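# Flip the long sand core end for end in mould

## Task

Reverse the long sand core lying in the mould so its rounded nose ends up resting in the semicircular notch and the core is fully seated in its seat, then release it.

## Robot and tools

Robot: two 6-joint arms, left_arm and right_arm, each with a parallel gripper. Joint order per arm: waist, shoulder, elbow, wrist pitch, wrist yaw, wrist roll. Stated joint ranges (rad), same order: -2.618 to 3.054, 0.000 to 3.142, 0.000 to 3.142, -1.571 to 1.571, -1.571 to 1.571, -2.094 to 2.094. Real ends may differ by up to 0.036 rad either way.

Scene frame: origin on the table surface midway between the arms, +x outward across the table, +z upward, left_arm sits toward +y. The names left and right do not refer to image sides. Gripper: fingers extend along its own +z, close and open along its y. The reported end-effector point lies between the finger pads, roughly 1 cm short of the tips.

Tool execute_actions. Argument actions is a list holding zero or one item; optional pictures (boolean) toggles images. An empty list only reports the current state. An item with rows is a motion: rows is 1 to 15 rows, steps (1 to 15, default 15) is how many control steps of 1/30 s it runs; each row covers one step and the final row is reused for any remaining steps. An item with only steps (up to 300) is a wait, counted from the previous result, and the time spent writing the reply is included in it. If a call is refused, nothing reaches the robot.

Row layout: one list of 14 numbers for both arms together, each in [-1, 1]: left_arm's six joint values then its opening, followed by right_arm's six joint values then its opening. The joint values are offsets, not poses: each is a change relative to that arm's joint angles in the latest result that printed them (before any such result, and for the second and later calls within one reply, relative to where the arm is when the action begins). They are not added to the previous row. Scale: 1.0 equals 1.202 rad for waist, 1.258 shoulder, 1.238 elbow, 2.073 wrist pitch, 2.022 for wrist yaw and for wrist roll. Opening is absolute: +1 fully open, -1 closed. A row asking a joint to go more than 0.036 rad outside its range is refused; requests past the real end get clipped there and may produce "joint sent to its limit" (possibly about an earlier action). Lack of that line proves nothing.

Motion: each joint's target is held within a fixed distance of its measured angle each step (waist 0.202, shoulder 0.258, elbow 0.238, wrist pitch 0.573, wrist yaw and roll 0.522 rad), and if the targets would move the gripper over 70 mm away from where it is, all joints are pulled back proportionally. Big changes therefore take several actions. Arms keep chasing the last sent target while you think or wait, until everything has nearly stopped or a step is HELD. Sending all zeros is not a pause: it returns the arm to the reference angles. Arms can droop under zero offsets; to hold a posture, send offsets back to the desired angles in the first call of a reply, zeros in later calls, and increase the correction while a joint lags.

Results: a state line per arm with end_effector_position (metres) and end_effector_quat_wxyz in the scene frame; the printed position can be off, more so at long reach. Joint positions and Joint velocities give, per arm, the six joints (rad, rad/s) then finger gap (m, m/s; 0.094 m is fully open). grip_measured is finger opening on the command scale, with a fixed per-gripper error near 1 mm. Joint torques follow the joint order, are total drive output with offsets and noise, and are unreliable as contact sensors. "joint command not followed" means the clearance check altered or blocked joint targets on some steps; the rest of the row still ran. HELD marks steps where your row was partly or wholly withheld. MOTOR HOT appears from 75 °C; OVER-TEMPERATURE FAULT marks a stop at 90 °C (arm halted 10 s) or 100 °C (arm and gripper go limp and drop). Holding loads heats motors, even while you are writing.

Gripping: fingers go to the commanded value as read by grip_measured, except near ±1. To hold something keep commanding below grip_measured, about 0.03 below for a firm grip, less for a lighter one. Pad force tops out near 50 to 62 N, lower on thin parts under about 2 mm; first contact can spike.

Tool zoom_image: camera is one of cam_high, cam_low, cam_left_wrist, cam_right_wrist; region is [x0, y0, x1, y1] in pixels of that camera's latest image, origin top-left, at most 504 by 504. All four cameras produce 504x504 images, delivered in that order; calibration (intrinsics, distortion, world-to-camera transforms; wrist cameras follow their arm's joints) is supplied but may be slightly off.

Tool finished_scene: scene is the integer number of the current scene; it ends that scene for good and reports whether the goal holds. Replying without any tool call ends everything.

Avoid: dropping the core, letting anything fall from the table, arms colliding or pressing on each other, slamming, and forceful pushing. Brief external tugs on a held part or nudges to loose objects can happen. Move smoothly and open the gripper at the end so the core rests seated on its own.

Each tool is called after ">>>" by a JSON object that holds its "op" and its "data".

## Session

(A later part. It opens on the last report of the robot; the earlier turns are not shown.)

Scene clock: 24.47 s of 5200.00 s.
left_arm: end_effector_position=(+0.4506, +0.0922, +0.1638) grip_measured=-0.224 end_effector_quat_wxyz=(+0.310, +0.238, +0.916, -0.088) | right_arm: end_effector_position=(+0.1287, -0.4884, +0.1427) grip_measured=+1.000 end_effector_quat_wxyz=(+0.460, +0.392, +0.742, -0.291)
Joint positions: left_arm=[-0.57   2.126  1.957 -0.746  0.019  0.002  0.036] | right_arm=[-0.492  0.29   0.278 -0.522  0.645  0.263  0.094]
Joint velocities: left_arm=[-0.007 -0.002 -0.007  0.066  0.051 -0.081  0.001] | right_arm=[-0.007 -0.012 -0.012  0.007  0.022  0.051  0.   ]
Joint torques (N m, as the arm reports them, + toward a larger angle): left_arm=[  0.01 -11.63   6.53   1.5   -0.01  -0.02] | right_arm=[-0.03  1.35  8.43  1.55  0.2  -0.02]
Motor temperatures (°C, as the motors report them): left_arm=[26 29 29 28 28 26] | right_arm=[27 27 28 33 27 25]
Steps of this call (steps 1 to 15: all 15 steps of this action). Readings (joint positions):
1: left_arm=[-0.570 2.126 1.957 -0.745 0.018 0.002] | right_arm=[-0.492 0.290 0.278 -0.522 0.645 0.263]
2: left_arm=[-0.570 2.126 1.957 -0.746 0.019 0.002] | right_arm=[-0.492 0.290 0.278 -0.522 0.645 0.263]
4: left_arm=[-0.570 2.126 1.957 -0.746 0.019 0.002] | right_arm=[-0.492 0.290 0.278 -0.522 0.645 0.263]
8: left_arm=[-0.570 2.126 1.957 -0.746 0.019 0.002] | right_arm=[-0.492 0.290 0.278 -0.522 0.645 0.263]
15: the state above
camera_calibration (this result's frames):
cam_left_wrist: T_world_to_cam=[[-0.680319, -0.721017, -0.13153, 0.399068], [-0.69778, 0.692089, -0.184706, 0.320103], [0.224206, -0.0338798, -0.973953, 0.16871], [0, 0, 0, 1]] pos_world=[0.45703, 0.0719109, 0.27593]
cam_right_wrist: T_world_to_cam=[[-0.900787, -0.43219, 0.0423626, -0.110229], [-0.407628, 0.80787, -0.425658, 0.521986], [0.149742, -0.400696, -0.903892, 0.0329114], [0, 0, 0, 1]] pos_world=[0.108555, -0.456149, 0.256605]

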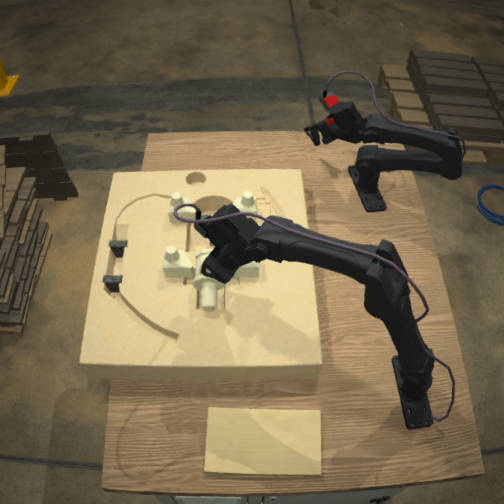

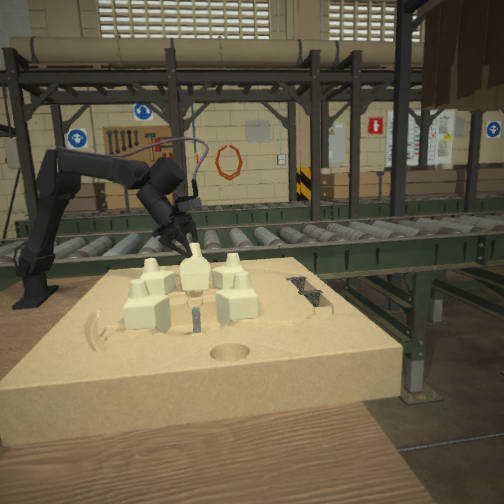

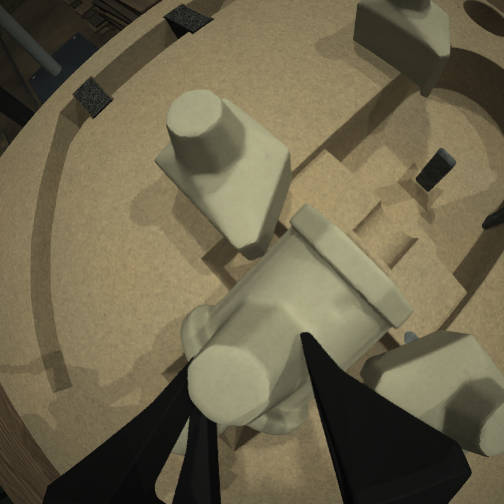

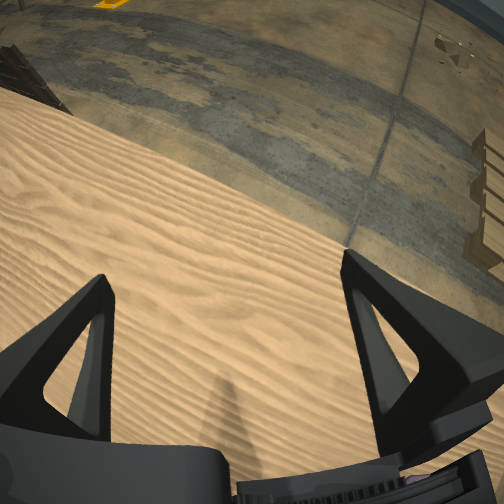

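>>> {"op": "execute_actions", "data": {"actions": [{"rows":[[0,0,0.06,-0.01,0,0,-0.3,0,0,0,0,0,0,1],[0,0,0.09,-0.03,0,0,-0.3,0,0,0,0,0,0,1],[0,0,0.12,-0.04,0,0,-0.3,0,0,0,0,0,0,1],[0,0.01,0.15,-0.06,0,0,-0.3,0,0,0,0,0,0,1],[0,0.01,0.19,-0.07,0,0,-0.3,0,0,0,0,0,0,1],[0,0.015,0.23,-0.09,0,0,-0.3,0,0,0,0,0,0,1],[0,0.02,0.27,-0.11,0,0,-0.3,0,0,0,0,0,0,1],[0,0.025,0.31,-0.13,0,0,-0.3,0,0,0,0,0,0,1],[0,0.03,0.35,-0.15,0,0,-0.3,0,0,0,0,0,0,1]]}]}}

Scene clock: 26.33 s of 5200.00 s.
left_arm: end_effector_position=(+0.4420, +0.0980, +0.1965) grip_measured=-0.224 end_effector_quat_wxyz=(+0.262, +0.241, +0.931, -0.074) | right_arm: end_effector_position=(+0.1287, -0.4884, +0.1427) grip_measured=+1.000 end_effector_quat_wxyz=(+0.460, +0.392, +0.742, -0.291)
Joint positions: left_arm=[-0.57   2.237  2.328 -1.11   0.014  0.002  0.036] | right_arm=[-0.492  0.29   0.278 -0.522  0.645  0.263  0.094]
Joint velocities: left_arm=[ 0.012 -0.007  0.164 -0.227 -0.066  0.051  0.001] | right_arm=[-0.017  0.002 -0.017 -0.051 -0.022 -0.051  0.   ]
Joint torques (N m, as the arm reports them, + toward a larger angle): left_arm=[ -0.01 -17.48  10.48   1.79   0.12  -0.03] | right_arm=[-0.03  1.33  8.43  1.55  0.21 -0.02]
Motor temperatures (°C, as the motors report them): left_arm=[26 30 29 28 28 26] | right_arm=[27 27 28 33 27 25]
Steps of this call (steps 1 to 15: the robot went on to your last target; steps 16 to 41: nothing new was sent; steps 42 to 56: all 15 steps of this action). Readings (joint positions):
42: left_arm=[-0.570 2.127 1.965 -0.752 0.019 0.002] | right_arm=[-0.492 0.290 0.278 -0.522 0.645 0.263]
43: left_arm=[-0.570 2.134 1.983 -0.770 0.019 0.002] | right_arm=[-0.492 0.290 0.278 -0.522 0.645 0.263]
45: left_arm=[-0.570 2.157 2.035 -0.817 0.019 0.002] | right_arm=[-0.492 0.290 0.278 -0.522 0.645 0.263]
49: left_arm=[-0.570 2.215 2.185 -0.956 0.018 0.002] | right_arm=[-0.492 0.290 0.278 -0.522 0.645 0.263]
56: the state above
camera_calibration (this result's frames):
cam_left_wrist: T_world_to_cam=[[-0.68907, -0.716386, -0.109423, 0.400771], [-0.71164, 0.69743, -0.0846167, 0.302096], [0.136933, 0.0195627, -0.990387, 0.239234], [0, 0, 0, 1]] pos_world=[0.458384, 0.071736, 0.30635]
cam_right_wrist: T_world_to_cam=[[-0.900787, -0.43219, 0.0423626, -0.110229], [-0.407628, 0.80787, -0.425658, 0.521986], [0.149742, -0.400696, -0.903892, 0.0329114], [0, 0, 0, 1]] pos_world=[0.108555, -0.456149, 0.256605]

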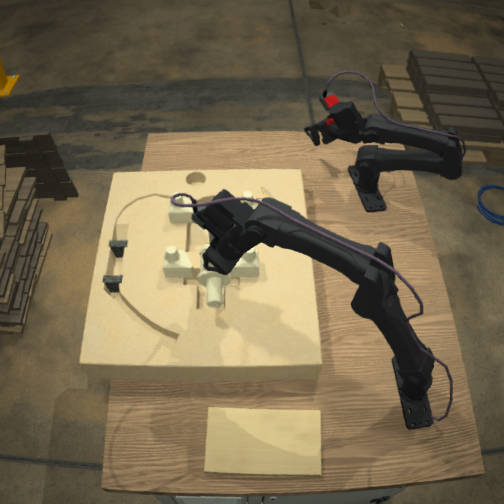

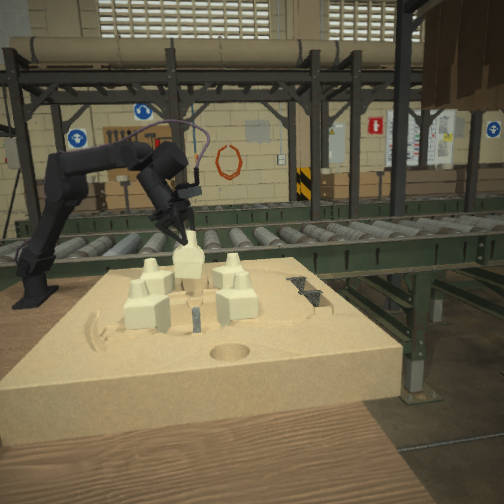

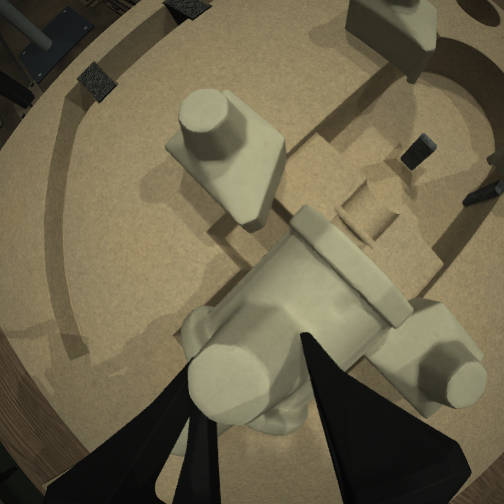

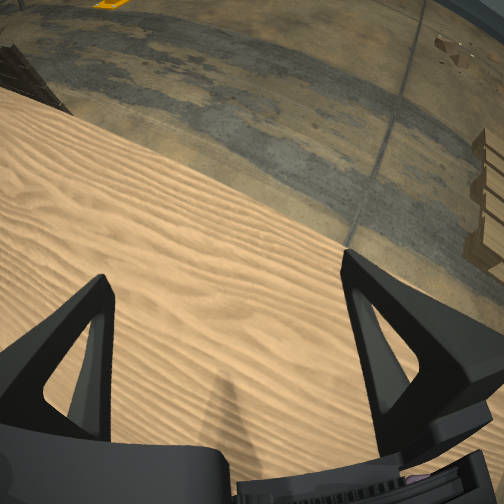

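>>> {"op": "execute_actions", "data": {"actions": [{"rows":[[0,-0.13,0.05,0.025,0,0,-0.3,0,0,0,0,0,0,1]]}], "pictures": false}}

>>> {"op": "execute_actions", "data": {"actions": [{"rows":[[0.04,-0.04,0,0.02,0,0,-0.3,0,0,0,0,0,0,1],[0.08,-0.06,-0.02,0.02,0,0,-0.3,0,0,0,0,0,0,1],[0.12,-0.08,-0.04,0.02,0,0,-0.3,0,0,0,0,0,0,1],[0.16,-0.1,-0.07,0.025,0,0,-0.3,0,0,0,0,0,0,1],[0.2,-0.13,-0.11,0.03,0,0,-0.3,0,0,0,0,0,0,1],[0.25,-0.16,-0.15,0.035,0,0,-0.3,0,0,0,0,0,0,1],[0.3,-0.19,-0.2,0.04,0,0,-0.3,0,0,0,0,0,0,1],[0.36,-0.22,-0.25,0.05,0,0,-0.3,0,0,0,0,0,0,1]]}], "pictures": false}}

>>> {"op": "execute_actions", "data": {"actions": [{"rows":[[0.36,-0.3,-0.55,0.16,0,0,-0.3,0,0,0,0,0,0,1]]}], "pictures": false}}

>>> {"op": "execute_actions", "data": {"actions": [{"steps":15}]}}

Scene clock: 29.43 s of 5200.00 s.
left_arm: end_effector_position=(+0.4332, +0.1069, +0.2166) grip_measured=-0.224 end_effector_quat_wxyz=(+0.269, +0.238, +0.931, -0.066) | right_arm: end_effector_position=(+0.1287, -0.4884, +0.1427) grip_measured=+1.000 end_effector_quat_wxyz=(+0.460, +0.392, +0.742, -0.291)
Joint positions: left_arm=[-0.57   2.192  2.334 -1.152 -0.006  0.002  0.036] | right_arm=[-0.492  0.29   0.278 -0.522  0.645  0.263  0.094]
Joint velocities: left_arm=[ 0.012 -0.129  0.002 -0.271  0.066 -0.037 -0.   ] | right_arm=[ 0.002  0.002  0.002 -0.022 -0.007 -0.037  0.   ]
Joint torques (N m, as the arm reports them, + toward a larger angle): left_arm=[  0.   -18.1    9.79   2.11   0.03  -0.02] | right_arm=[-0.02  1.34  8.43  1.55  0.21 -0.01]
Motor temperatures (°C, as the motors report them): left_arm=[26 31 29 29 28 26] | right_arm=[27 27 28 33 27 25]
Steps of this call (steps 1 to 15: the robot went on to your last target; steps 16 to 78: nothing new was sent; steps 79 to 93: all 15 steps of this action). Readings (joint positions):
79: left_arm=[-0.570 2.236 2.334 -1.120 0.011 0.002] | right_arm=[-0.492 0.290 0.278 -0.522 0.645 0.263]
80: left_arm=[-0.570 2.234 2.334 -1.123 0.010 0.002] | right_arm=[-0.492 0.290 0.278 -0.522 0.645 0.263]
82: left_arm=[-0.570 2.229 2.334 -1.128 0.006 0.002] | right_arm=[-0.492 0.290 0.278 -0.522 0.645 0.263]
86: left_arm=[-0.570 2.216 2.334 -1.135 -0.003 0.002] | right_arm=[-0.492 0.290 0.278 -0.522 0.645 0.263]
93: the state above

Scene clock: 29.93 s of 5200.00 s.
left_arm: end_effector_position=(+0.4389, +0.3179, +0.1908) grip_measured=-0.221 end_effector_quat_wxyz=(+0.214, +0.046, +0.976, -0.021) | right_arm: end_effector_position=(+0.1287, -0.4884, +0.1427) grip_measured=+1.000 end_effector_quat_wxyz=(+0.460, +0.392, +0.742, -0.291)
Joint positions: left_arm=[-0.159  2.014  2.011 -1.134  0.023 -0.     0.037] | right_arm=[-0.492  0.29   0.278 -0.522  0.645  0.263  0.094]
Joint velocities: left_arm=[ 0.891 -0.256 -0.281 -0.037 -0.549  0.022 -0.   ] | right_arm=[ 0.002  0.002 -0.017  0.037  0.022 -0.007  0.   ]
Joint torques (N m, as the arm reports them, + toward a larger angle): left_arm=[ -2.77 -16.35   8.7    1.81   0.54   0.  ] | right_arm=[-0.02  1.33  8.42  1.55  0.21 -0.01]
Motor temperatures (°C, as the motors report them): left_arm=[26 31 29 29 28 26] | right_arm=[27 27 28 33 27 25]
Steps of this call (steps 1 to 15: all 15 steps of this action). Readings (joint positions):
1: left_arm=[-0.567 2.191 2.331 -1.159 -0.003 0.002] | right_arm=[-0.492 0.290 0.278 -0.522 0.645 0.263]
2: left_arm=[-0.559 2.187 2.324 -1.162 0.005 0.002] | right_arm=[-0.492 0.290 0.278 -0.522 0.645 0.263]
4: left_arm=[-0.525 2.174 2.287 -1.162 0.029 0.002] | right_arm=[-0.492 0.290 0.278 -0.522 0.645 0.263]
8: left_arm=[-0.398 2.133 2.152 -1.154 0.035 0.002] | right_arm=[-0.492 0.290 0.278 -0.522 0.645 0.263]
15: the state above

Scene clock: 30.43 s of 5200.00 s.
left_arm: end_effector_position=(+0.3012, +0.5017, +0.1123) grip_measured=-0.238 end_effector_quat_wxyz=(+0.142, -0.183, +0.972, +0.038) | right_arm: end_effector_position=(+0.1287, -0.4884, +0.1427) grip_measured=+1.000 end_effector_quat_wxyz=(+0.460, +0.392, +0.742, -0.291)
Joint positions: left_arm=[ 0.299  1.674  1.31  -0.914 -0.023 -0.001  0.036] | right_arm=[-0.492  0.29   0.278 -0.522  0.645  0.263  0.094]
Joint velocities: left_arm=[-0.281 -0.007  0.002  0.212  0.242  0.037 -0.   ] | right_arm=[-0.007 -0.027 -0.007  0.066 -0.007 -0.022  0.   ]
Joint torques (N m, as the arm reports them, + toward a larger angle): left_arm=[ -0.59 -10.12   7.63   1.54   0.17   0.02] | right_arm=[-0.03  1.33  8.43  1.55  0.2  -0.01]
Motor temperatures (°C, as the motors report them): left_arm=[26 31 29 29 28 26] | right_arm=[27 27 28 33 27 25]
Steps of this call (steps 1 to 15: all 15 steps of this action). Readings (joint positions):
1: left_arm=[-0.123 1.993 1.972 -1.109 0.012 0.001] | right_arm=[-0.492 0.290 0.278 -0.522 0.645 0.263]
2: left_arm=[-0.085 1.957 1.908 -1.067 0.018 0.001] | right_arm=[-0.492 0.290 0.278 -0.522 0.645 0.263]
4: left_arm=[0.002 1.886 1.777 -0.995 0.026 0.000] | right_arm=[-0.492 0.290 0.278 -0.522 0.645 0.263]
8: left_arm=[0.212 1.734 1.480 -0.887 0.022 0.001] | right_arm=[-0.492 0.290 0.278 -0.522 0.645 0.263]
15: the state above

Scene clock: 30.93 s of 5200.00 s.
left_arm: end_effector_position=(+0.3137, +0.4879, +0.1132) grip_measured=-0.238 end_effector_quat_wxyz=(+0.160, -0.167, +0.973, +0.018) | right_arm: end_effector_position=(+0.1287, -0.4884, +0.1427) grip_measured=+1.000 end_effector_quat_wxyz=(+0.460, +0.392, +0.742, -0.291)
Joint positions: left_arm=[ 0.272  1.674  1.306 -0.88   0.019 -0.001  0.036] | right_arm=[-0.492  0.29   0.278 -0.522  0.645  0.263  0.094]
Joint velocities: left_arm=[ 0.012 -0.002  0.002 -0.037 -0.066 -0.022  0.001] | right_arm=[-0.002  0.002 -0.017 -0.007 -0.037 -0.007  0.   ]
Joint torques (N m, as the arm reports them, + toward a larger angle): left_arm=[  0.09 -10.2    8.08   1.52   0.07  -0.03] | right_arm=[-0.03  1.34  8.43  1.55  0.21 -0.01]
Motor temperatures (°C, as the motors report them): left_arm=[26 31 29 29 28 26] | right_arm=[27 27 28 33 27 25]
Steps of this call (steps 1 to 15: the robot went on to your last target). Readings (joint positions):
1: left_arm=[0.289 1.674 1.308 -0.906 -0.013 -0.001] | right_arm=[-0.492 0.290 0.278 -0.522 0.645 0.263]
2: left_arm=[0.281 1.674 1.306 -0.897 -0.004 -0.001] | right_arm=[-0.492 0.290 0.278 -0.522 0.645 0.263]
4: left_arm=[0.273 1.674 1.306 -0.886 0.012 -0.001] | right_arm=[-0.492 0.290 0.278 -0.522 0.645 0.263]
8: left_arm=[0.272 1.674 1.306 -0.881 0.019 -0.001] | right_arm=[-0.492 0.290 0.278 -0.522 0.645 0.263]
15: the state above
camera_calibration (this result's frames):
cam_left_wrist: T_world_to_cam=[[0.0598963, -0.997319, -0.0420387, 0.477016], [-0.988719, -0.0650666, 0.13491, 0.365874], [-0.137284, 0.0334839, -0.989966, 0.245871], [0, 0, 0, 1]] pos_world=[0.366929, 0.491311, 0.214097]
cam_right_wrist: T_world_to_cam=[[-0.900787, -0.43219, 0.0423626, -0.110229], [-0.407628, 0.80787, -0.425658, 0.521986], [0.149742, -0.400696, -0.903892, 0.0329114], [0, 0, 0, 1]] pos_world=[0.108555, -0.456149, 0.256605]

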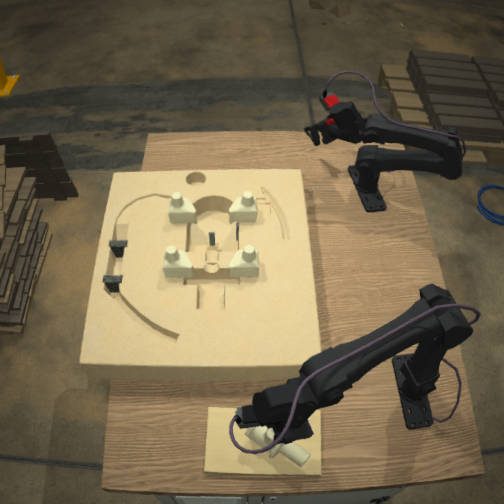

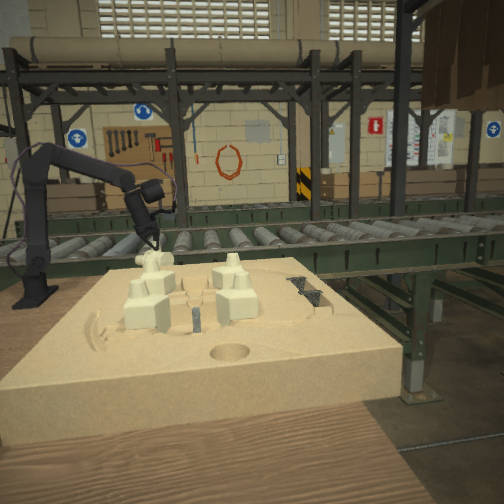

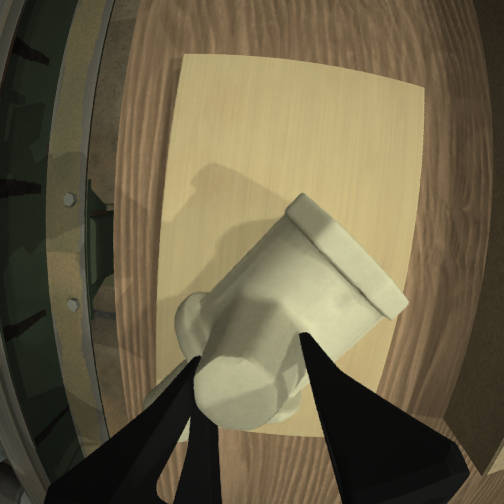

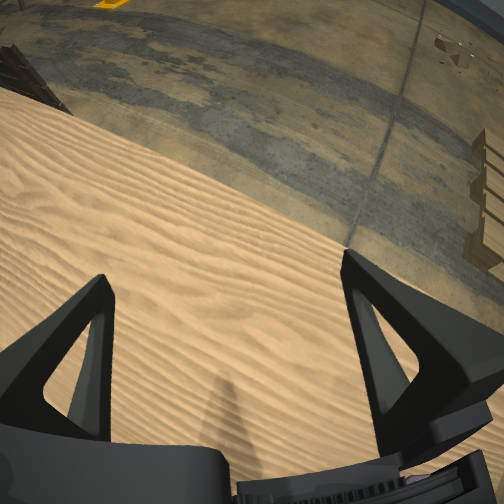

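>>> {"op": "execute_actions", "data": {"actions": [{"rows":[[0,-0.12,0,0.12,0,0,-0.3,0,0,0,0,0,0,1],[0,-0.12,0,0.12,0,0,-0.3,0,0,0,0,0,0,1],[0,-0.12,0,0.12,0,0,-0.3,0,0,0,0,0,0,1],[0,-0.12,-0.05,0.18,0,0,-0.3,0,0,0,0,0,0,1],[0,-0.12,-0.05,0.18,0,0,-0.3,0,0,0,0,0,0,1],[0,-0.12,-0.1,0.25,0,0,-0.3,0,0,0,0,0,0,1],[0,-0.12,-0.1,0.25,0,0,-0.3,0,0,0,0,0,0,1],[0,-0.12,-0.15,0.25,0,0,-0.3,0,0,0,0,0,0,1],[0,-0.12,-0.15,0.25,0,0,-0.3,0,0,0,0,0,0,1],[0,-0.12,-0.19,0.25,0,0,-0.3,0,0,0,0,0,0,1]]}], "pictures": false}}

>>> {"op": "execute_actions", "data": {"actions": [{"steps":20}]}}

>>> {"op": "zoom_image", "data": {"camera": "cam_high", "region": [150, 220, 350, 490]}}

Scene clock: 33.50 s of 5200.00 s.
left_arm: end_effector_position=(+0.3375, +0.4954, +0.1111) grip_measured=-0.239 end_effector_quat_wxyz=(+0.292, -0.158, +0.942, +0.040) | right_arm: end_effector_position=(+0.1287, -0.4884, +0.1427) grip_measured=+1.000 end_effector_quat_wxyz=(+0.460, +0.392, +0.742, -0.291)
Joint positions: left_arm=[ 0.271  1.562  1.056 -0.467  0.022  0.002  0.036] | right_arm=[-0.492  0.29   0.278 -0.522  0.645  0.263  0.094]
Joint velocities: left_arm=[ 0.002  0.012 -0.002  0.037 -0.007 -0.066 -0.   ] | right_arm=[ 0.002 -0.007 -0.012 -0.022 -0.022 -0.007  0.   ]
Joint torques (N m, as the arm reports them, + toward a larger angle): left_arm=[ 0.06 -9.48  7.56  2.05 -0.03 -0.05] | right_arm=[-0.03  1.34  8.43  1.55  0.21 -0.02]
Motor temperatures (°C, as the motors report them): left_arm=[26 31 29 29 28 26] | right_arm=[27 27 28 33 27 25]
Steps of this call (steps 1 to 15: the robot went on to your last target; steps 16 to 62: nothing new was sent; steps 63 to 77: all 15 steps of this action). Readings (joint positions):
63: left_arm=[0.272 1.667 1.299 -0.866 0.019 -0.001] | right_arm=[-0.492 0.290 0.278 -0.522 0.645 0.263]
64: left_arm=[0.272 1.653 1.283 -0.843 0.018 -0.001] | right_arm=[-0.492 0.290 0.278 -0.522 0.645 0.263]
66: left_arm=[0.272 1.619 1.259 -0.802 0.018 -0.001] | right_arm=[-0.492 0.290 0.278 -0.522 0.645 0.263]
70: left_arm=[0.272 1.568 1.173 -0.621 0.018 -0.001] | right_arm=[-0.492 0.290 0.278 -0.522 0.645 0.263]
77: the state above

Scene clock: 34.17 s of 5200.00 s.
left_arm: end_effector_position=(+0.3368, +0.4957, +0.1094) grip_measured=-0.239 end_effector_quat_wxyz=(+0.292, -0.158, +0.942, +0.041) | right_arm: end_effector_position=(+0.1287, -0.4884, +0.1427) grip_measured=+1.000 end_effector_quat_wxyz=(+0.460, +0.392, +0.742, -0.291)
Joint positions: left_arm=[ 0.271  1.562  1.05  -0.462  0.019  0.002  0.036] | right_arm=[-0.492  0.29   0.278 -0.522  0.645  0.263  0.094]
Joint velocities: left_arm=[ 0.007 -0.017 -0.007 -0.037 -0.007 -0.007 -0.001] | right_arm=[-0.002 -0.007  0.002 -0.066 -0.037 -0.066  0.   ]
Joint torques (N m, as the arm reports them, + toward a larger angle): left_arm=[ 0.07 -9.45  8.13  2.05  0.01 -0.05] | right_arm=[-0.02  1.35  8.44  1.54  0.21 -0.01]
Motor temperatures (°C, as the motors report them): left_arm=[26 31 29 30 28 26] | right_arm=[27 27 28 33 27 25]
Steps of this call (steps 1 to 15: the robot went on to your last target; steps 16 to 20: nothing new was sent). Readings (joint positions):
1: left_arm=[0.271 1.562 1.054 -0.466 0.021 0.002] | right_arm=[-0.492 0.290 0.278 -0.522 0.645 0.263]
2: left_arm=[0.271 1.562 1.051 -0.465 0.020 0.002] | right_arm=[-0.492 0.290 0.278 -0.522 0.645 0.263]
4: left_arm=[0.271 1.562 1.050 -0.461 0.019 0.002] | right_arm=[-0.492 0.290 0.278 -0.522 0.645 0.263]
8: left_arm=[0.271 1.562 1.050 -0.462 0.019 0.002] | right_arm=[-0.492 0.290 0.278 -0.522 0.645 0.263]
20: the state above
All arms were judged still, so your last target was given up. Only a new action makes them travel on or press farther. Fingers that are still opening or closing keep moving.
camera_calibration (this result's frames):
cam_left_wrist: T_world_to_cam=[[0.077322, -0.990118, -0.116991, 0.482013], [-0.989675, -0.0620193, -0.129217, 0.41742], [0.120685, 0.125774, -0.984691, 0.111825], [0, 0, 0, 1]] pos_world=[0.362344, 0.489073, 0.220442]
cam_right_wrist: T_world_to_cam=[[-0.900787, -0.43219, 0.0423626, -0.110229], [-0.407628, 0.80787, -0.425658, 0.521986], [0.149742, -0.400696, -0.903892, 0.0329114], [0, 0, 0, 1]] pos_world=[0.108555, -0.456149, 0.256605]

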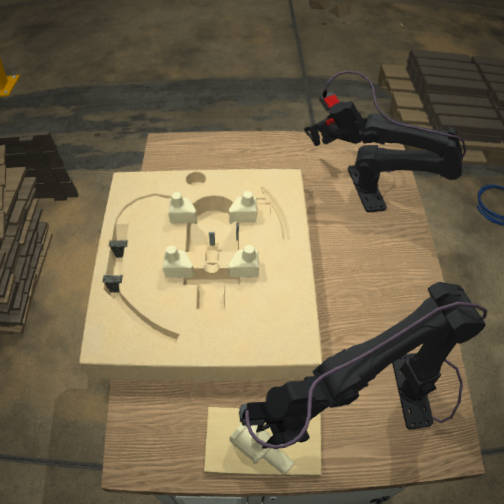

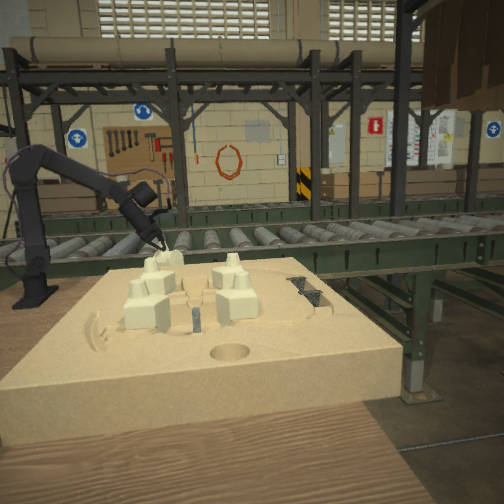

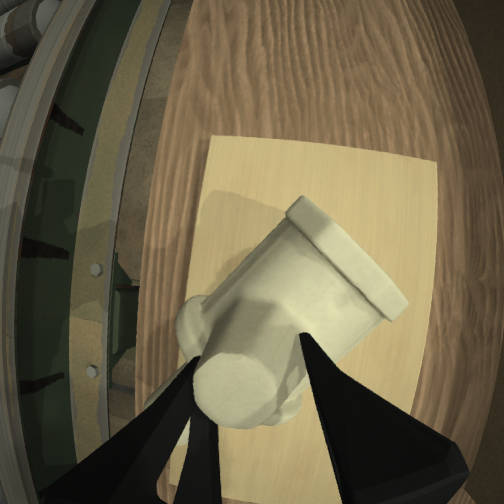

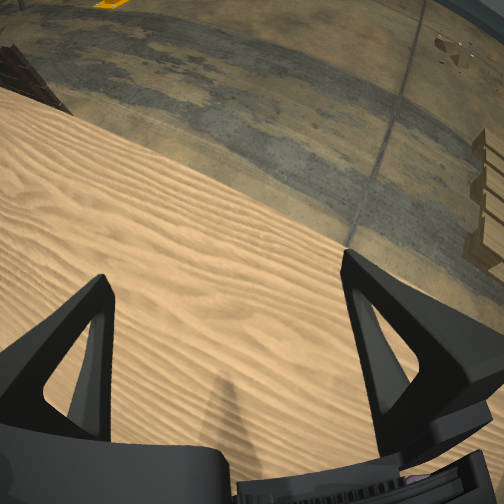

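Region (150, 220, 350, 490) of cam_high's 504x504 image, scaled by 1.867, with more detail than that image has; it fills the left 373 columns of this view, and the rest is white.

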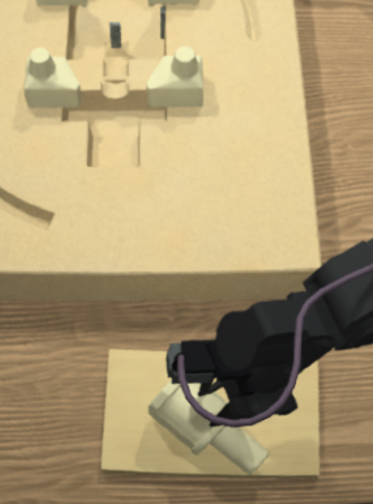

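Shift toward the board's centre line and lower.

>>> {"op": "execute_actions", "data": {"actions": [{"rows":[[-0.065,-0.03,0.016,0.055,0,0,-0.3,0,0,0,0,0,0,1]]}], "pictures": false}}

>>> {"op": "execute_actions", "data": {"actions": [{"rows":[[0,0,-0.02,0.09,0,0,-0.3,0,0,0,0,0,0,1]]}]}}

Scene clock: 35.57 s of 5200.00 s.
left_arm: end_effector_position=(+0.3442, +0.4706, +0.1088) grip_measured=-0.239 end_effector_quat_wxyz=(+0.291, -0.124, +0.948, +0.041) | right_arm: end_effector_position=(+0.1287, -0.4884, +0.1427) grip_measured=+1.000 end_effector_quat_wxyz=(+0.460, +0.392, +0.742, -0.291)
Joint positions: left_arm=[ 0.196  1.562  1.048 -0.461 -0.002  0.007  0.036] | right_arm=[-0.492  0.29   0.278 -0.522  0.645  0.263  0.094]
Joint velocities: left_arm=[-0.017 -0.007 -0.007 -0.051 -0.037 -0.007 -0.001] | right_arm=[-0.007 -0.002 -0.012  0.081  0.007  0.022  0.   ]
Joint torques (N m, as the arm reports them, + toward a larger angle): left_arm=[-0.35 -9.43  8.2   2.16  0.22 -0.08] | right_arm=[-0.03  1.35  8.43  1.55  0.21 -0.01]
Motor temperatures (°C, as the motors report them): left_arm=[26 31 29 30 28 26] | right_arm=[27 27 28 34 27 25]
Steps of this call (steps 1 to 27: nothing new was sent; steps 28 to 42: all 15 steps of this action). Readings (joint positions):
28: left_arm=[0.264 1.562 1.050 -0.462 0.014 0.002] | right_arm=[-0.492 0.290 0.278 -0.522 0.645 0.263]
29: left_arm=[0.251 1.562 1.050 -0.462 0.001 0.002] | right_arm=[-0.492 0.290 0.278 -0.522 0.645 0.263]
31: left_arm=[0.221 1.562 1.048 -0.462 -0.007 0.005] | right_arm=[-0.492 0.290 0.278 -0.522 0.645 0.263]
35: left_arm=[0.196 1.562 1.048 -0.461 -0.002 0.007] | right_arm=[-0.492 0.290 0.278 -0.522 0.645 0.263]
42: the state above

Scene clock: 36.07 s of 5200.00 s.
left_arm: end_effector_position=(+0.3511, +0.4730, +0.1073) grip_measured=-0.240 end_effector_quat_wxyz=(+0.311, -0.122, +0.941, +0.045) | right_arm: end_effector_position=(+0.1287, -0.4884, +0.1427) grip_measured=+1.000 end_effector_quat_wxyz=(+0.460, +0.392, +0.742, -0.291)
Joint positions: left_arm=[ 0.196  1.565  1.019 -0.386 -0.005  0.008  0.036] | right_arm=[-0.492  0.29   0.278 -0.522  0.645  0.263  0.094]
Joint velocities: left_arm=[-0.007 -0.002  0.007 -0.007  0.007 -0.007  0.001] | right_arm=[-0.012  0.007 -0.007 -0.051 -0.037 -0.051  0.   ]
Joint torques (N m, as the arm reports them, + toward a larger angle): left_arm=[-0.06 -6.8   6.73  2.19  0.02 -0.03] | right_arm=[-0.03  1.34  8.43  1.55  0.21 -0.01]
Motor temperatures (°C, as the motors report them): left_arm=[26 31 29 30 28 26] | right_arm=[27 27 28 34 27 25]
Steps of this call (steps 1 to 15: all 15 steps of this action). Readings (joint positions):
1: left_arm=[0.196 1.563 1.042 -0.450 -0.003 0.007] | right_arm=[-0.492 0.290 0.278 -0.522 0.645 0.263]
2: left_arm=[0.196 1.563 1.033 -0.426 -0.004 0.008] | right_arm=[-0.492 0.290 0.278 -0.522 0.645 0.263]
4: left_arm=[0.196 1.565 1.024 -0.398 -0.005 0.008] | right_arm=[-0.492 0.290 0.278 -0.522 0.645 0.263]
8: left_arm=[0.196 1.565 1.019 -0.386 -0.005 0.008] | right_arm=[-0.492 0.290 0.278 -0.522 0.645 0.263]
15: the state above
camera_calibration (this result's frames):
cam_left_wrist: T_world_to_cam=[[0.0157828, -0.988586, -0.149831, 0.48254], [-0.986597, 0.00894259, -0.162929, 0.398851], [0.162409, 0.150394, -0.975195, 0.083494], [0, 0, 0, 1]] pos_world=[0.37233, 0.460909, 0.218707]
cam_right_wrist: T_world_to_cam=[[-0.900787, -0.43219, 0.0423626, -0.110229], [-0.407628, 0.80787, -0.425658, 0.521986], [0.149742, -0.400696, -0.903892, 0.0329114], [0, 0, 0, 1]] pos_world=[0.108555, -0.456149, 0.256605]

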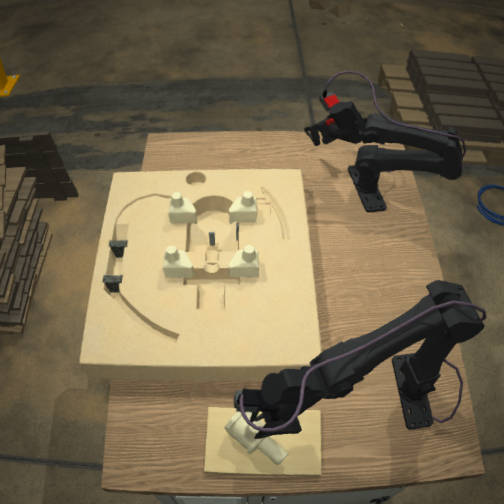

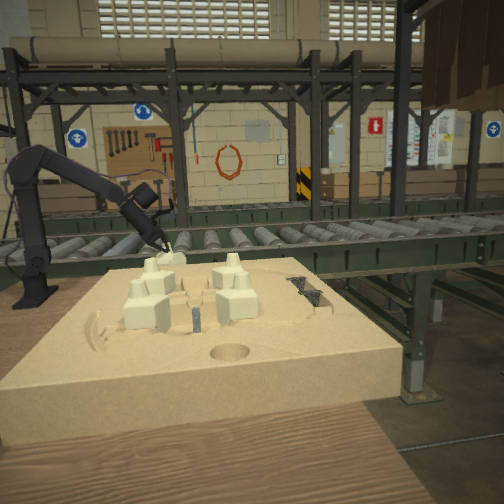

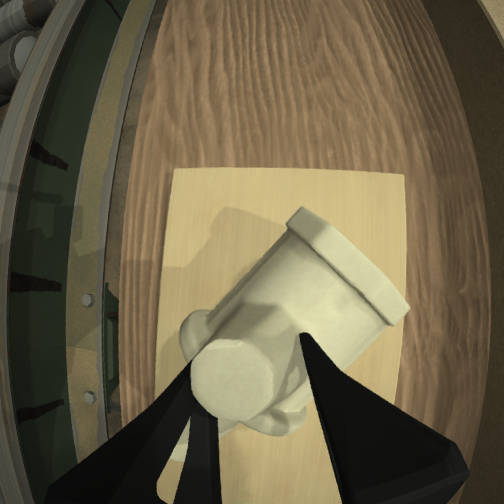

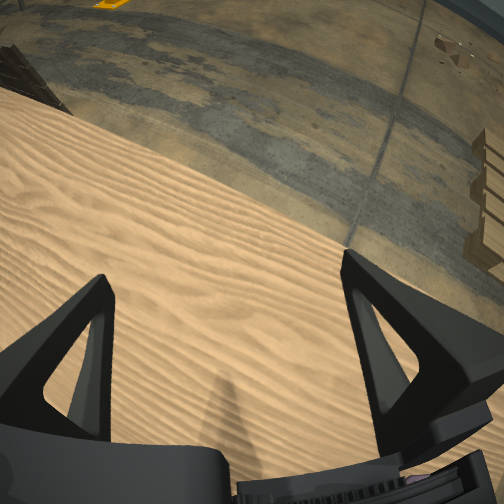

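>>> {"op": "execute_actions", "data": {"actions": [{"rows":[[0,0.025,-0.03,0.075,0,0,-0.3,0,0,0,0,0,0,1]]}], "pictures": false}}

>>> {"op": "execute_actions", "data": {"actions": [{"rows":[[0,0.025,-0.03,0.075,0,0,-0.3,0,0,0,0,0,0,1]]}], "pictures": false}}

Scene clock: 37.67 s of 5200.00 s.
left_arm: end_effector_position=(+0.3625, +0.4750, +0.1083) grip_measured=-0.245 end_effector_quat_wxyz=(+0.340, -0.119, +0.932, +0.047) | right_arm: end_effector_position=(+0.1287, -0.4884, +0.1427) grip_measured=+1.000 end_effector_quat_wxyz=(+0.460, +0.392, +0.742, -0.291)
Joint positions: left_arm=[ 0.196  1.574  0.993 -0.288  0.001  0.01   0.035] | right_arm=[-0.492  0.29   0.278 -0.522  0.645  0.263  0.094]
Joint velocities: left_arm=[ 0.002 -0.012 -0.012 -0.022 -0.007 -0.022 -0.001] | right_arm=[-0.017 -0.012 -0.007 -0.051 -0.007  0.051  0.   ]
Joint torques (N m, as the arm reports them, + toward a larger angle): left_arm=[ 0.03 -5.07  5.47  1.84 -0.07 -0.05] | right_arm=[-0.03  1.34  8.44  1.55  0.2  -0.01]
Motor temperatures (°C, as the motors report them): left_arm=[26 31 29 31 28 26] | right_arm=[27 27 28 34 27 25]
Steps of this call (steps 1 to 15: the robot went on to your last target; steps 16 to 33: nothing new was sent; steps 34 to 48: all 15 steps of this action). Readings (joint positions):
34: left_arm=[0.196 1.566 1.014 -0.378 -0.005 0.008] | right_arm=[-0.492 0.290 0.278 -0.522 0.645 0.263]
35: left_arm=[0.196 1.566 1.007 -0.358 -0.004 0.009] | right_arm=[-0.492 0.290 0.278 -0.522 0.645 0.263]
37: left_arm=[0.196 1.568 1.000 -0.328 -0.002 0.009] | right_arm=[-0.492 0.290 0.278 -0.522 0.645 0.263]
41: left_arm=[0.196 1.573 0.995 -0.298 0.000 0.010] | right_arm=[-0.492 0.290 0.278 -0.522 0.645 0.263]
48: the state above

Scene clock: 38.17 s of 5200.00 s.
left_arm: end_effector_position=(+0.3683, +0.4764, +0.1099) grip_measured=-0.245 end_effector_quat_wxyz=(+0.360, -0.118, +0.924, +0.049) | right_arm: end_effector_position=(+0.1287, -0.4884, +0.1427) grip_measured=+1.000 end_effector_quat_wxyz=(+0.460, +0.392, +0.742, -0.291)
Joint positions: left_arm=[ 0.196  1.574  0.97  -0.224  0.002  0.012  0.035] | right_arm=[-0.492  0.29   0.278 -0.522  0.645  0.263  0.094]
Joint velocities: left_arm=[-0.002 -0.012 -0.012  0.095  0.022 -0.022 -0.   ] | right_arm=[-0.007 -0.017 -0.002  0.051 -0.066  0.037  0.   ]
Joint torques (N m, as the arm reports them, + toward a larger angle): left_arm=[ 0.03 -4.39  5.19  2.15 -0.01 -0.04] | right_arm=[-0.03  1.35  8.42  1.55  0.2  -0.02]
Motor temperatures (°C, as the motors report them): left_arm=[26 30 29 31 28 26] | right_arm=[27 27 28 34 27 25]
Steps of this call (steps 1 to 15: all 15 steps of this action). Readings (joint positions):
1: left_arm=[0.196 1.574 0.988 -0.278 0.002 0.011] | right_arm=[-0.492 0.290 0.278 -0.522 0.645 0.263]
2: left_arm=[0.196 1.574 0.981 -0.260 0.001 0.012] | right_arm=[-0.492 0.290 0.278 -0.522 0.645 0.263]
4: left_arm=[0.196 1.574 0.975 -0.244 0.001 0.012] | right_arm=[-0.492 0.290 0.278 -0.522 0.645 0.263]
8: left_arm=[0.196 1.574 0.972 -0.230 0.002 0.012] | right_arm=[-0.492 0.290 0.278 -0.522 0.645 0.263]
15: the state above

>>> {"op": "execute_actions", "data": {"actions": [{"rows":[[0,0,0,0,0,0,0.5,0,0,0,0,0,0,1]],"steps":10}], "pictures": false}}

>>> {"op": "execute_actions", "data": {"actions": [{"rows":[[0,0,0.5,-0.3,0,0,0.5,0,0,0,0,0,0,1]]}], "pictures": false}}

>>> {"op": "execute_actions", "data": {"actions": [{"rows":[[0,0.46,0.58,-0.34,0,-0.75,0.5,0,0,0,0,0,0,1]]}], "pictures": false}}

>>> {"op": "execute_actions", "data": {"actions": [{"steps":25}]}}

Scene clock: 41.53 s of 5200.00 s.
left_arm: end_effector_position=(+0.3672, +0.4760, +0.1087) grip_measured=+0.498 end_effector_quat_wxyz=(+0.357, -0.118, +0.925, +0.048) | right_arm: end_effector_position=(+0.1287, -0.4884, +0.1427) grip_measured=+1.000 end_effector_quat_wxyz=(+0.460, +0.392, +0.742, -0.291)
Joint positions: left_arm=[ 0.196  1.574  0.97  -0.229  0.003  0.011  0.07 ] | right_arm=[-0.492  0.29   0.278 -0.522  0.645  0.263  0.094]
Joint velocities: left_arm=[-0.002 -0.002 -0.007 -0.022 -0.051 -0.022 -0.   ] | right_arm=[-0.002 -0.012 -0.002  0.022 -0.037 -0.022  0.   ]
Joint torques (N m, as the arm reports them, + toward a larger angle): left_arm=[ 0.   -6.74  6.33  1.46 -0.01 -0.02] | right_arm=[-0.03  1.34  8.42  1.55  0.2  -0.01]
Motor temperatures (°C, as the motors report them): left_arm=[26 30 29 32 28 26] | right_arm=[27 27 28 34 27 25]
Steps of this call (steps 1 to 15: the robot went on to your last target; steps 16 to 90: nothing new was sent; then 0.03 s passed at rest; steps 91 to 100: all 10 steps of this action). Readings (joint positions):
91: left_arm=[0.196 1.573 0.970 -0.225 0.001 0.012] | right_arm=[-0.492 0.290 0.278 -0.522 0.645 0.263]
92: left_arm=[0.196 1.573 0.970 -0.225 0.001 0.012] | right_arm=[-0.492 0.290 0.278 -0.522 0.645 0.263]
94: left_arm=[0.196 1.574 0.970 -0.229 0.001 0.012] | right_arm=[-0.492 0.290 0.278 -0.522 0.645 0.263]
98: left_arm=[0.196 1.574 0.970 -0.229 0.003 0.011] | right_arm=[-0.492 0.290 0.278 -0.522 0.645 0.263]
100: the state above

Scene clock: 42.03 s of 5200.00 s.
left_arm: end_effector_position=(+0.3828, +0.4803, +0.2720) grip_measured=+0.498 end_effector_quat_wxyz=(+0.382, -0.117, +0.915, +0.052) | right_arm: end_effector_position=(+0.1287, -0.4884, +0.1427) grip_measured=+1.000 end_effector_quat_wxyz=(+0.460, +0.392, +0.742, -0.291)
Joint positions: left_arm=[ 0.196  1.567  1.583 -0.795  0.003  0.011  0.07 ] | right_arm=[-0.492  0.29   0.278 -0.522  0.645  0.263  0.094]
Joint velocities: left_arm=[ 0.007  0.081  0.002 -0.344 -0.051 -0.081 -0.   ] | right_arm=[-0.012 -0.007 -0.002  0.051  0.051  0.051  0.   ]
Joint torques (N m, as the arm reports them, + toward a larger angle): left_arm=[-0.03 -6.51  6.9   1.49  0.01 -0.03] | right_arm=[-0.02  1.34  8.43  1.55  0.21 -0.01]
Motor temperatures (°C, as the motors report them): left_arm=[26 30 29 32 28 26] | right_arm=[27 27 28 34 27 25]
Steps of this call (steps 1 to 15: all 15 steps of this action). Readings (joint positions):
1: left_arm=[0.196 1.579 1.005 -0.308 0.003 0.011] | right_arm=[-0.492 0.290 0.278 -0.522 0.645 0.263]
2: left_arm=[0.196 1.592 1.069 -0.441 0.003 0.011] | right_arm=[-0.492 0.290 0.278 -0.522 0.645 0.263]
4: left_arm=[0.196 1.605 1.203 -0.616 0.003 0.011] | right_arm=[-0.492 0.290 0.278 -0.522 0.645 0.263]
8: left_arm=[0.196 1.606 1.470 -0.754 0.003 0.011] | right_arm=[-0.492 0.290 0.278 -0.522 0.645 0.263]
15: the state above

Scene clock: 42.53 s of 5200.00 s.
left_arm: end_effector_position=(+0.3996, +0.4841, +0.1604) grip_measured=+0.498 end_effector_quat_wxyz=(-0.069, +0.706, -0.703, +0.043) | right_arm: end_effector_position=(+0.1287, -0.4884, +0.1427) grip_measured=+1.000 end_effector_quat_wxyz=(+0.460, +0.392, +0.742, -0.291)
Joint positions: left_arm=[ 0.196  2.202  2.258 -1.465  0.005 -1.31   0.07 ] | right_arm=[-0.492  0.29   0.278 -0.522  0.645  0.263  0.094]
Joint velocities: left_arm=[-0.007 -0.222  0.168 -0.227 -0.037 -1.341 -0.   ] | right_arm=[-0.007 -0.017  0.007  0.066  0.022  0.007  0.   ]
Joint torques (N m, as the arm reports them, + toward a larger angle): left_arm=[  0.02 -14.44   8.42   0.65  -0.04  -0.04] | right_arm=[-0.02  1.34  8.43  1.55  0.21 -0.01]
Motor temperatures (°C, as the motors report them): left_arm=[26 30 29 32 28 26] | right_arm=[27 27 28 34 27 25]
Steps of this call (steps 1 to 15: all 15 steps of this action). Readings (joint positions):
1: left_arm=[0.196 1.600 1.628 -0.883 0.003 -0.058] | right_arm=[-0.492 0.290 0.278 -0.522 0.645 0.263]
2: left_arm=[0.196 1.662 1.721 -1.008 0.003 -0.157] | right_arm=[-0.492 0.290 0.278 -0.522 0.645 0.263]
4: left_arm=[0.196 1.814 1.896 -1.181 0.003 -0.352] | right_arm=[-0.492 0.290 0.278 -0.522 0.645 0.263]
8: left_arm=[0.196 2.126 2.200 -1.353 0.003 -0.743] | right_arm=[-0.492 0.290 0.278 -0.522 0.645 0.263]
15: the state above

Scene clock: 43.37 s of 5200.00 s.
left_arm: end_effector_position=(+0.3949, +0.4827, +0.1818) grip_measured=+0.498 end_effector_quat_wxyz=(-0.078, +0.768, -0.633, +0.059) | right_arm: end_effector_position=(+0.1287, -0.4884, +0.1427) grip_measured=+1.000 end_effector_quat_wxyz=(+0.460, +0.392, +0.742, -0.291)
Joint positions: left_arm=[ 0.196  2.163  2.279 -1.491  0.006 -1.5    0.07 ] | right_arm=[-0.492  0.29   0.278 -0.522  0.645  0.263  0.094]
Joint velocities: left_arm=[ 0.007  0.002 -0.032 -0.022 -0.007 -0.007 -0.001] | right_arm=[ 0.002  0.022 -0.007 -0.095 -0.095 -0.037  0.   ]
Joint torques (N m, as the arm reports them, + toward a larger angle): left_arm=[ -0.03 -12.19   7.34   0.66  -0.04  -0.09] | right_arm=[-0.01  1.34  8.45  1.55  0.21 -0.02]
Motor temperatures (°C, as the motors report them): left_arm=[26 30 29 32 28 26] | right_arm=[27 27 28 34 27 25]
Steps of this call (steps 1 to 25: the robot went on to your last target). Readings (joint positions):
1: left_arm=[0.196 2.194 2.263 -1.471 0.006 -1.348] | right_arm=[-0.492 0.290 0.278 -0.522 0.645 0.263]
2: left_arm=[0.196 2.186 2.268 -1.475 0.006 -1.379] | right_arm=[-0.492 0.290 0.278 -0.522 0.645 0.263]
4: left_arm=[0.196 2.172 2.275 -1.481 0.006 -1.423] | right_arm=[-0.492 0.290 0.278 -0.522 0.645 0.263]
8: left_arm=[0.196 2.163 2.279 -1.487 0.006 -1.469] | right_arm=[-0.492 0.290 0.278 -0.522 0.645 0.263]
25: the state above
camera_calibration (this result's frames):
cam_left_wrist: T_world_to_cam=[[0.972399, -0.0931698, 0.213914, -0.37346], [-0.168726, -0.914034, 0.368881, 0.479967], [0.161156, -0.394793, -0.904526, 0.398417], [0, 0, 0, 1]] pos_world=[0.379928, 0.561203, 0.263216]
cam_right_wrist: T_world_to_cam=[[-0.900787, -0.43219, 0.0423626, -0.110229], [-0.407628, 0.80787, -0.425658, 0.521986], [0.149742, -0.400696, -0.903892, 0.0329114], [0, 0, 0, 1]] pos_world=[0.108555, -0.456149, 0.256605]

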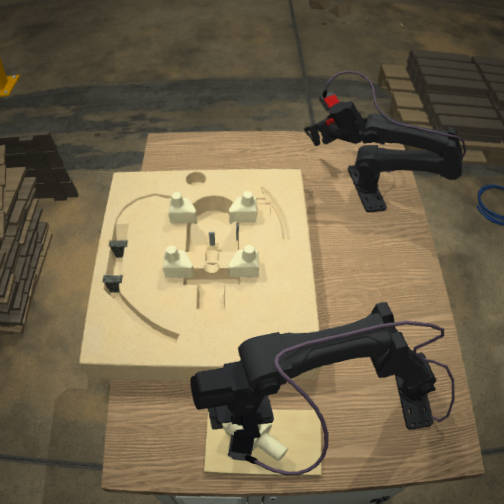

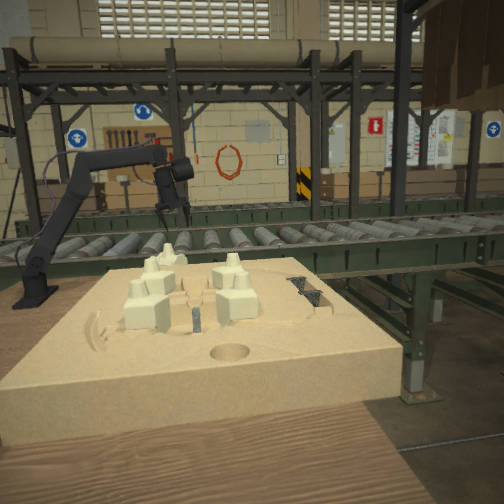

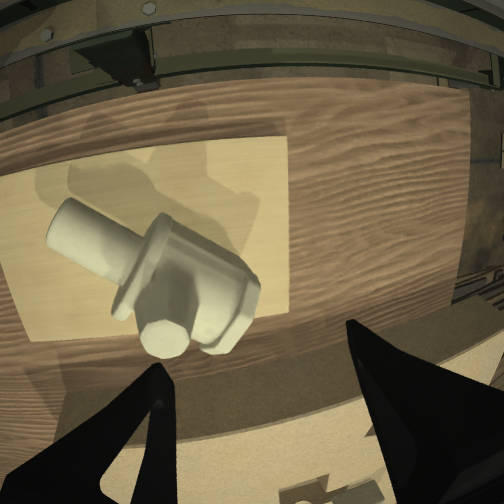

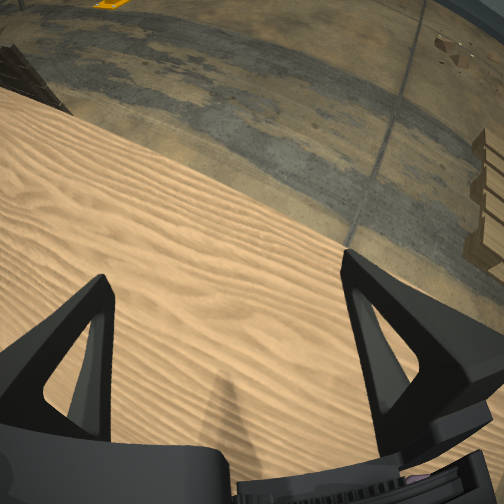

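>>> {"op": "execute_actions", "data": {"actions": [{"rows":[[-0.027,-0.16,-0.15,0,0,0,0.5,0,0,0,0,0,0,1],[-0.027,-0.16,-0.15,0,0,0,0.5,0,0,0,0,0,0,1],[-0.027,-0.16,-0.15,0,0,0,0.5,0,0,0,0,0,0,1],[-0.027,-0.16,-0.2,0.03,0,0,0.5,0,0,0,0,0,0,1],[-0.027,-0.16,-0.25,0.05,0,0,0.5,0,0,0,0,0,0,1],[-0.027,-0.16,-0.35,0.09,0,0,0.5,0,0,0,0,0,0,1]]}], "pictures": false}}

>>> {"op": "execute_actions", "data": {"actions": [{"steps":15}]}}

Scene clock: 45.53 s of 5200.00 s.
left_arm: end_effector_position=(+0.3480, +0.4564, +0.1386) grip_measured=+0.498 end_effector_quat_wxyz=(-0.035, +0.762, -0.646, +0.033) | right_arm: end_effector_position=(+0.1287, -0.4884, +0.1427) grip_measured=+1.000 end_effector_quat_wxyz=(+0.460, +0.392, +0.742, -0.291)
Joint positions: left_arm=[ 0.165  1.983  1.844 -1.337  0.011 -1.5    0.07 ] | right_arm=[-0.492  0.29   0.278 -0.522  0.645  0.263  0.094]
Joint velocities: left_arm=[ 0.012 -0.007  0.002  0.168 -0.081 -0.11  -0.   ] | right_arm=[ 0.007  0.002 -0.002  0.022 -0.037  0.022  0.   ]
Joint torques (N m, as the arm reports them, + toward a larger angle): left_arm=[ -0.2  -11.13   5.86   0.64  -0.07  -0.03] | right_arm=[-0.03  1.34  8.43  1.55  0.21 -0.01]
Motor temperatures (°C, as the motors report them): left_arm=[26 30 29 31 28 26] | right_arm=[27 27 29 34 27 25]
Steps of this call (steps 1 to 15: the robot went on to your last target; steps 16 to 50: nothing new was sent; steps 51 to 65: all 15 steps of this action). Readings (joint positions):
51: left_arm=[0.194 2.141 2.242 -1.469 0.006 -1.500] | right_arm=[-0.492 0.290 0.278 -0.522 0.645 0.263]
52: left_arm=[0.191 2.101 2.175 -1.455 0.006 -1.500] | right_arm=[-0.492 0.290 0.278 -0.522 0.645 0.263]
54: left_arm=[0.180 2.037 2.097 -1.477 0.008 -1.500] | right_arm=[-0.492 0.290 0.278 -0.522 0.645 0.263]
58: left_arm=[0.165 1.941 1.914 -1.399 0.010 -1.500] | right_arm=[-0.492 0.290 0.278 -0.522 0.645 0.263]
65: the state above

Scene clock: 46.03 s of 5200.00 s.
left_arm: end_effector_position=(+0.3534, +0.4577, +0.1392) grip_measured=+0.498 end_effector_quat_wxyz=(-0.044, +0.761, -0.646, +0.039) | right_arm: end_effector_position=(+0.1287, -0.4884, +0.1427) grip_measured=+1.000 end_effector_quat_wxyz=(+0.460, +0.392, +0.742, -0.291)
Joint positions: left_arm=[ 0.165  1.983  1.844 -1.314  0.011 -1.5    0.07 ] | right_arm=[-0.492  0.29   0.278 -0.522  0.645  0.263  0.094]
Joint velocities: left_arm=[-0.027 -0.002 -0.002  0.022  0.022  0.007  0.   ] | right_arm=[-0.012  0.012 -0.002 -0.022 -0.081 -0.051  0.   ]
Joint torques (N m, as the arm reports them, + toward a larger angle): left_arm=[ -0.15 -11.25   5.86   0.68  -0.05  -0.03] | right_arm=[-0.03  1.34  8.43  1.55  0.21 -0.02]
Motor temperatures (°C, as the motors report them): left_arm=[26 30 29 31 28 26] | right_arm=[27 27 29 34 27 25]
Steps of this call (steps 1 to 15: the robot went on to your last target). Readings (joint positions):
1: left_arm=[0.165 1.983 1.844 -1.332 0.011 -1.500] | right_arm=[-0.492 0.290 0.278 -0.522 0.645 0.263]
2: left_arm=[0.165 1.983 1.844 -1.327 0.011 -1.500] | right_arm=[-0.492 0.290 0.278 -0.522 0.645 0.263]
4: left_arm=[0.165 1.983 1.844 -1.321 0.011 -1.500] | right_arm=[-0.492 0.290 0.278 -0.522 0.645 0.263]
8: left_arm=[0.165 1.983 1.844 -1.316 0.011 -1.500] | right_arm=[-0.492 0.290 0.278 -0.522 0.645 0.263]
15: the state above
camera_calibration (this result's frames):
cam_left_wrist: T_world_to_cam=[[0.982452, -0.11907, 0.143566, -0.30826], [-0.167958, -0.899499, 0.403351, 0.45412], [0.0811106, -0.420386, -0.903713, 0.396559], [0, 0, 0, 1]] pos_world=[0.346958, 0.538484, 0.219462]
cam_right_wrist: T_world_to_cam=[[-0.900787, -0.43219, 0.0423626, -0.110229], [-0.407628, 0.80787, -0.425658, 0.521986], [0.149742, -0.400696, -0.903892, 0.0329114], [0, 0, 0, 1]] pos_world=[0.108555, -0.456149, 0.256605]

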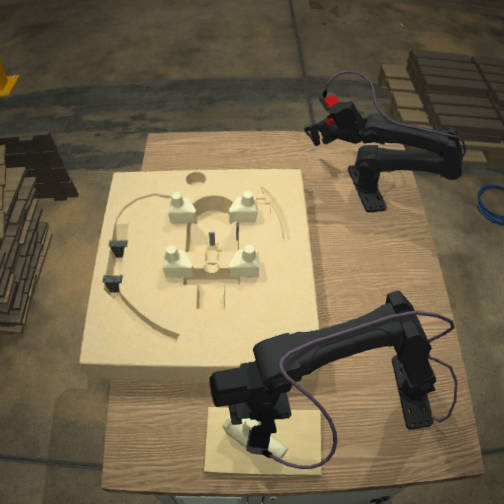

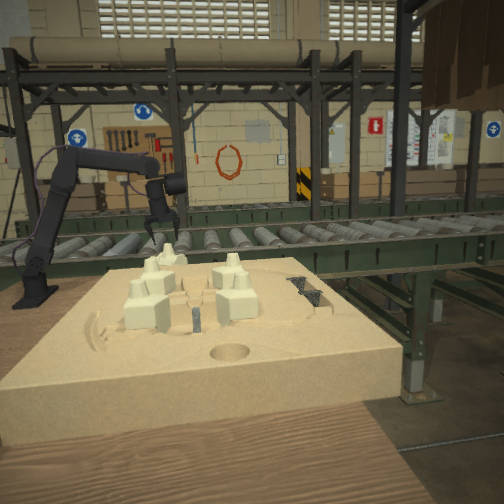

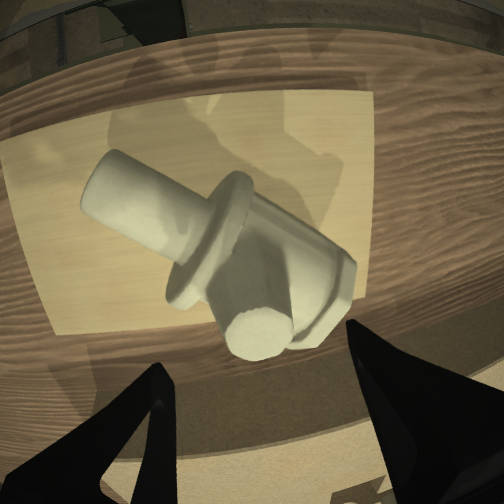

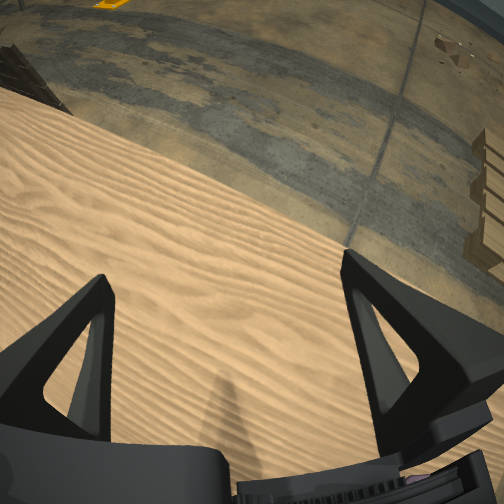

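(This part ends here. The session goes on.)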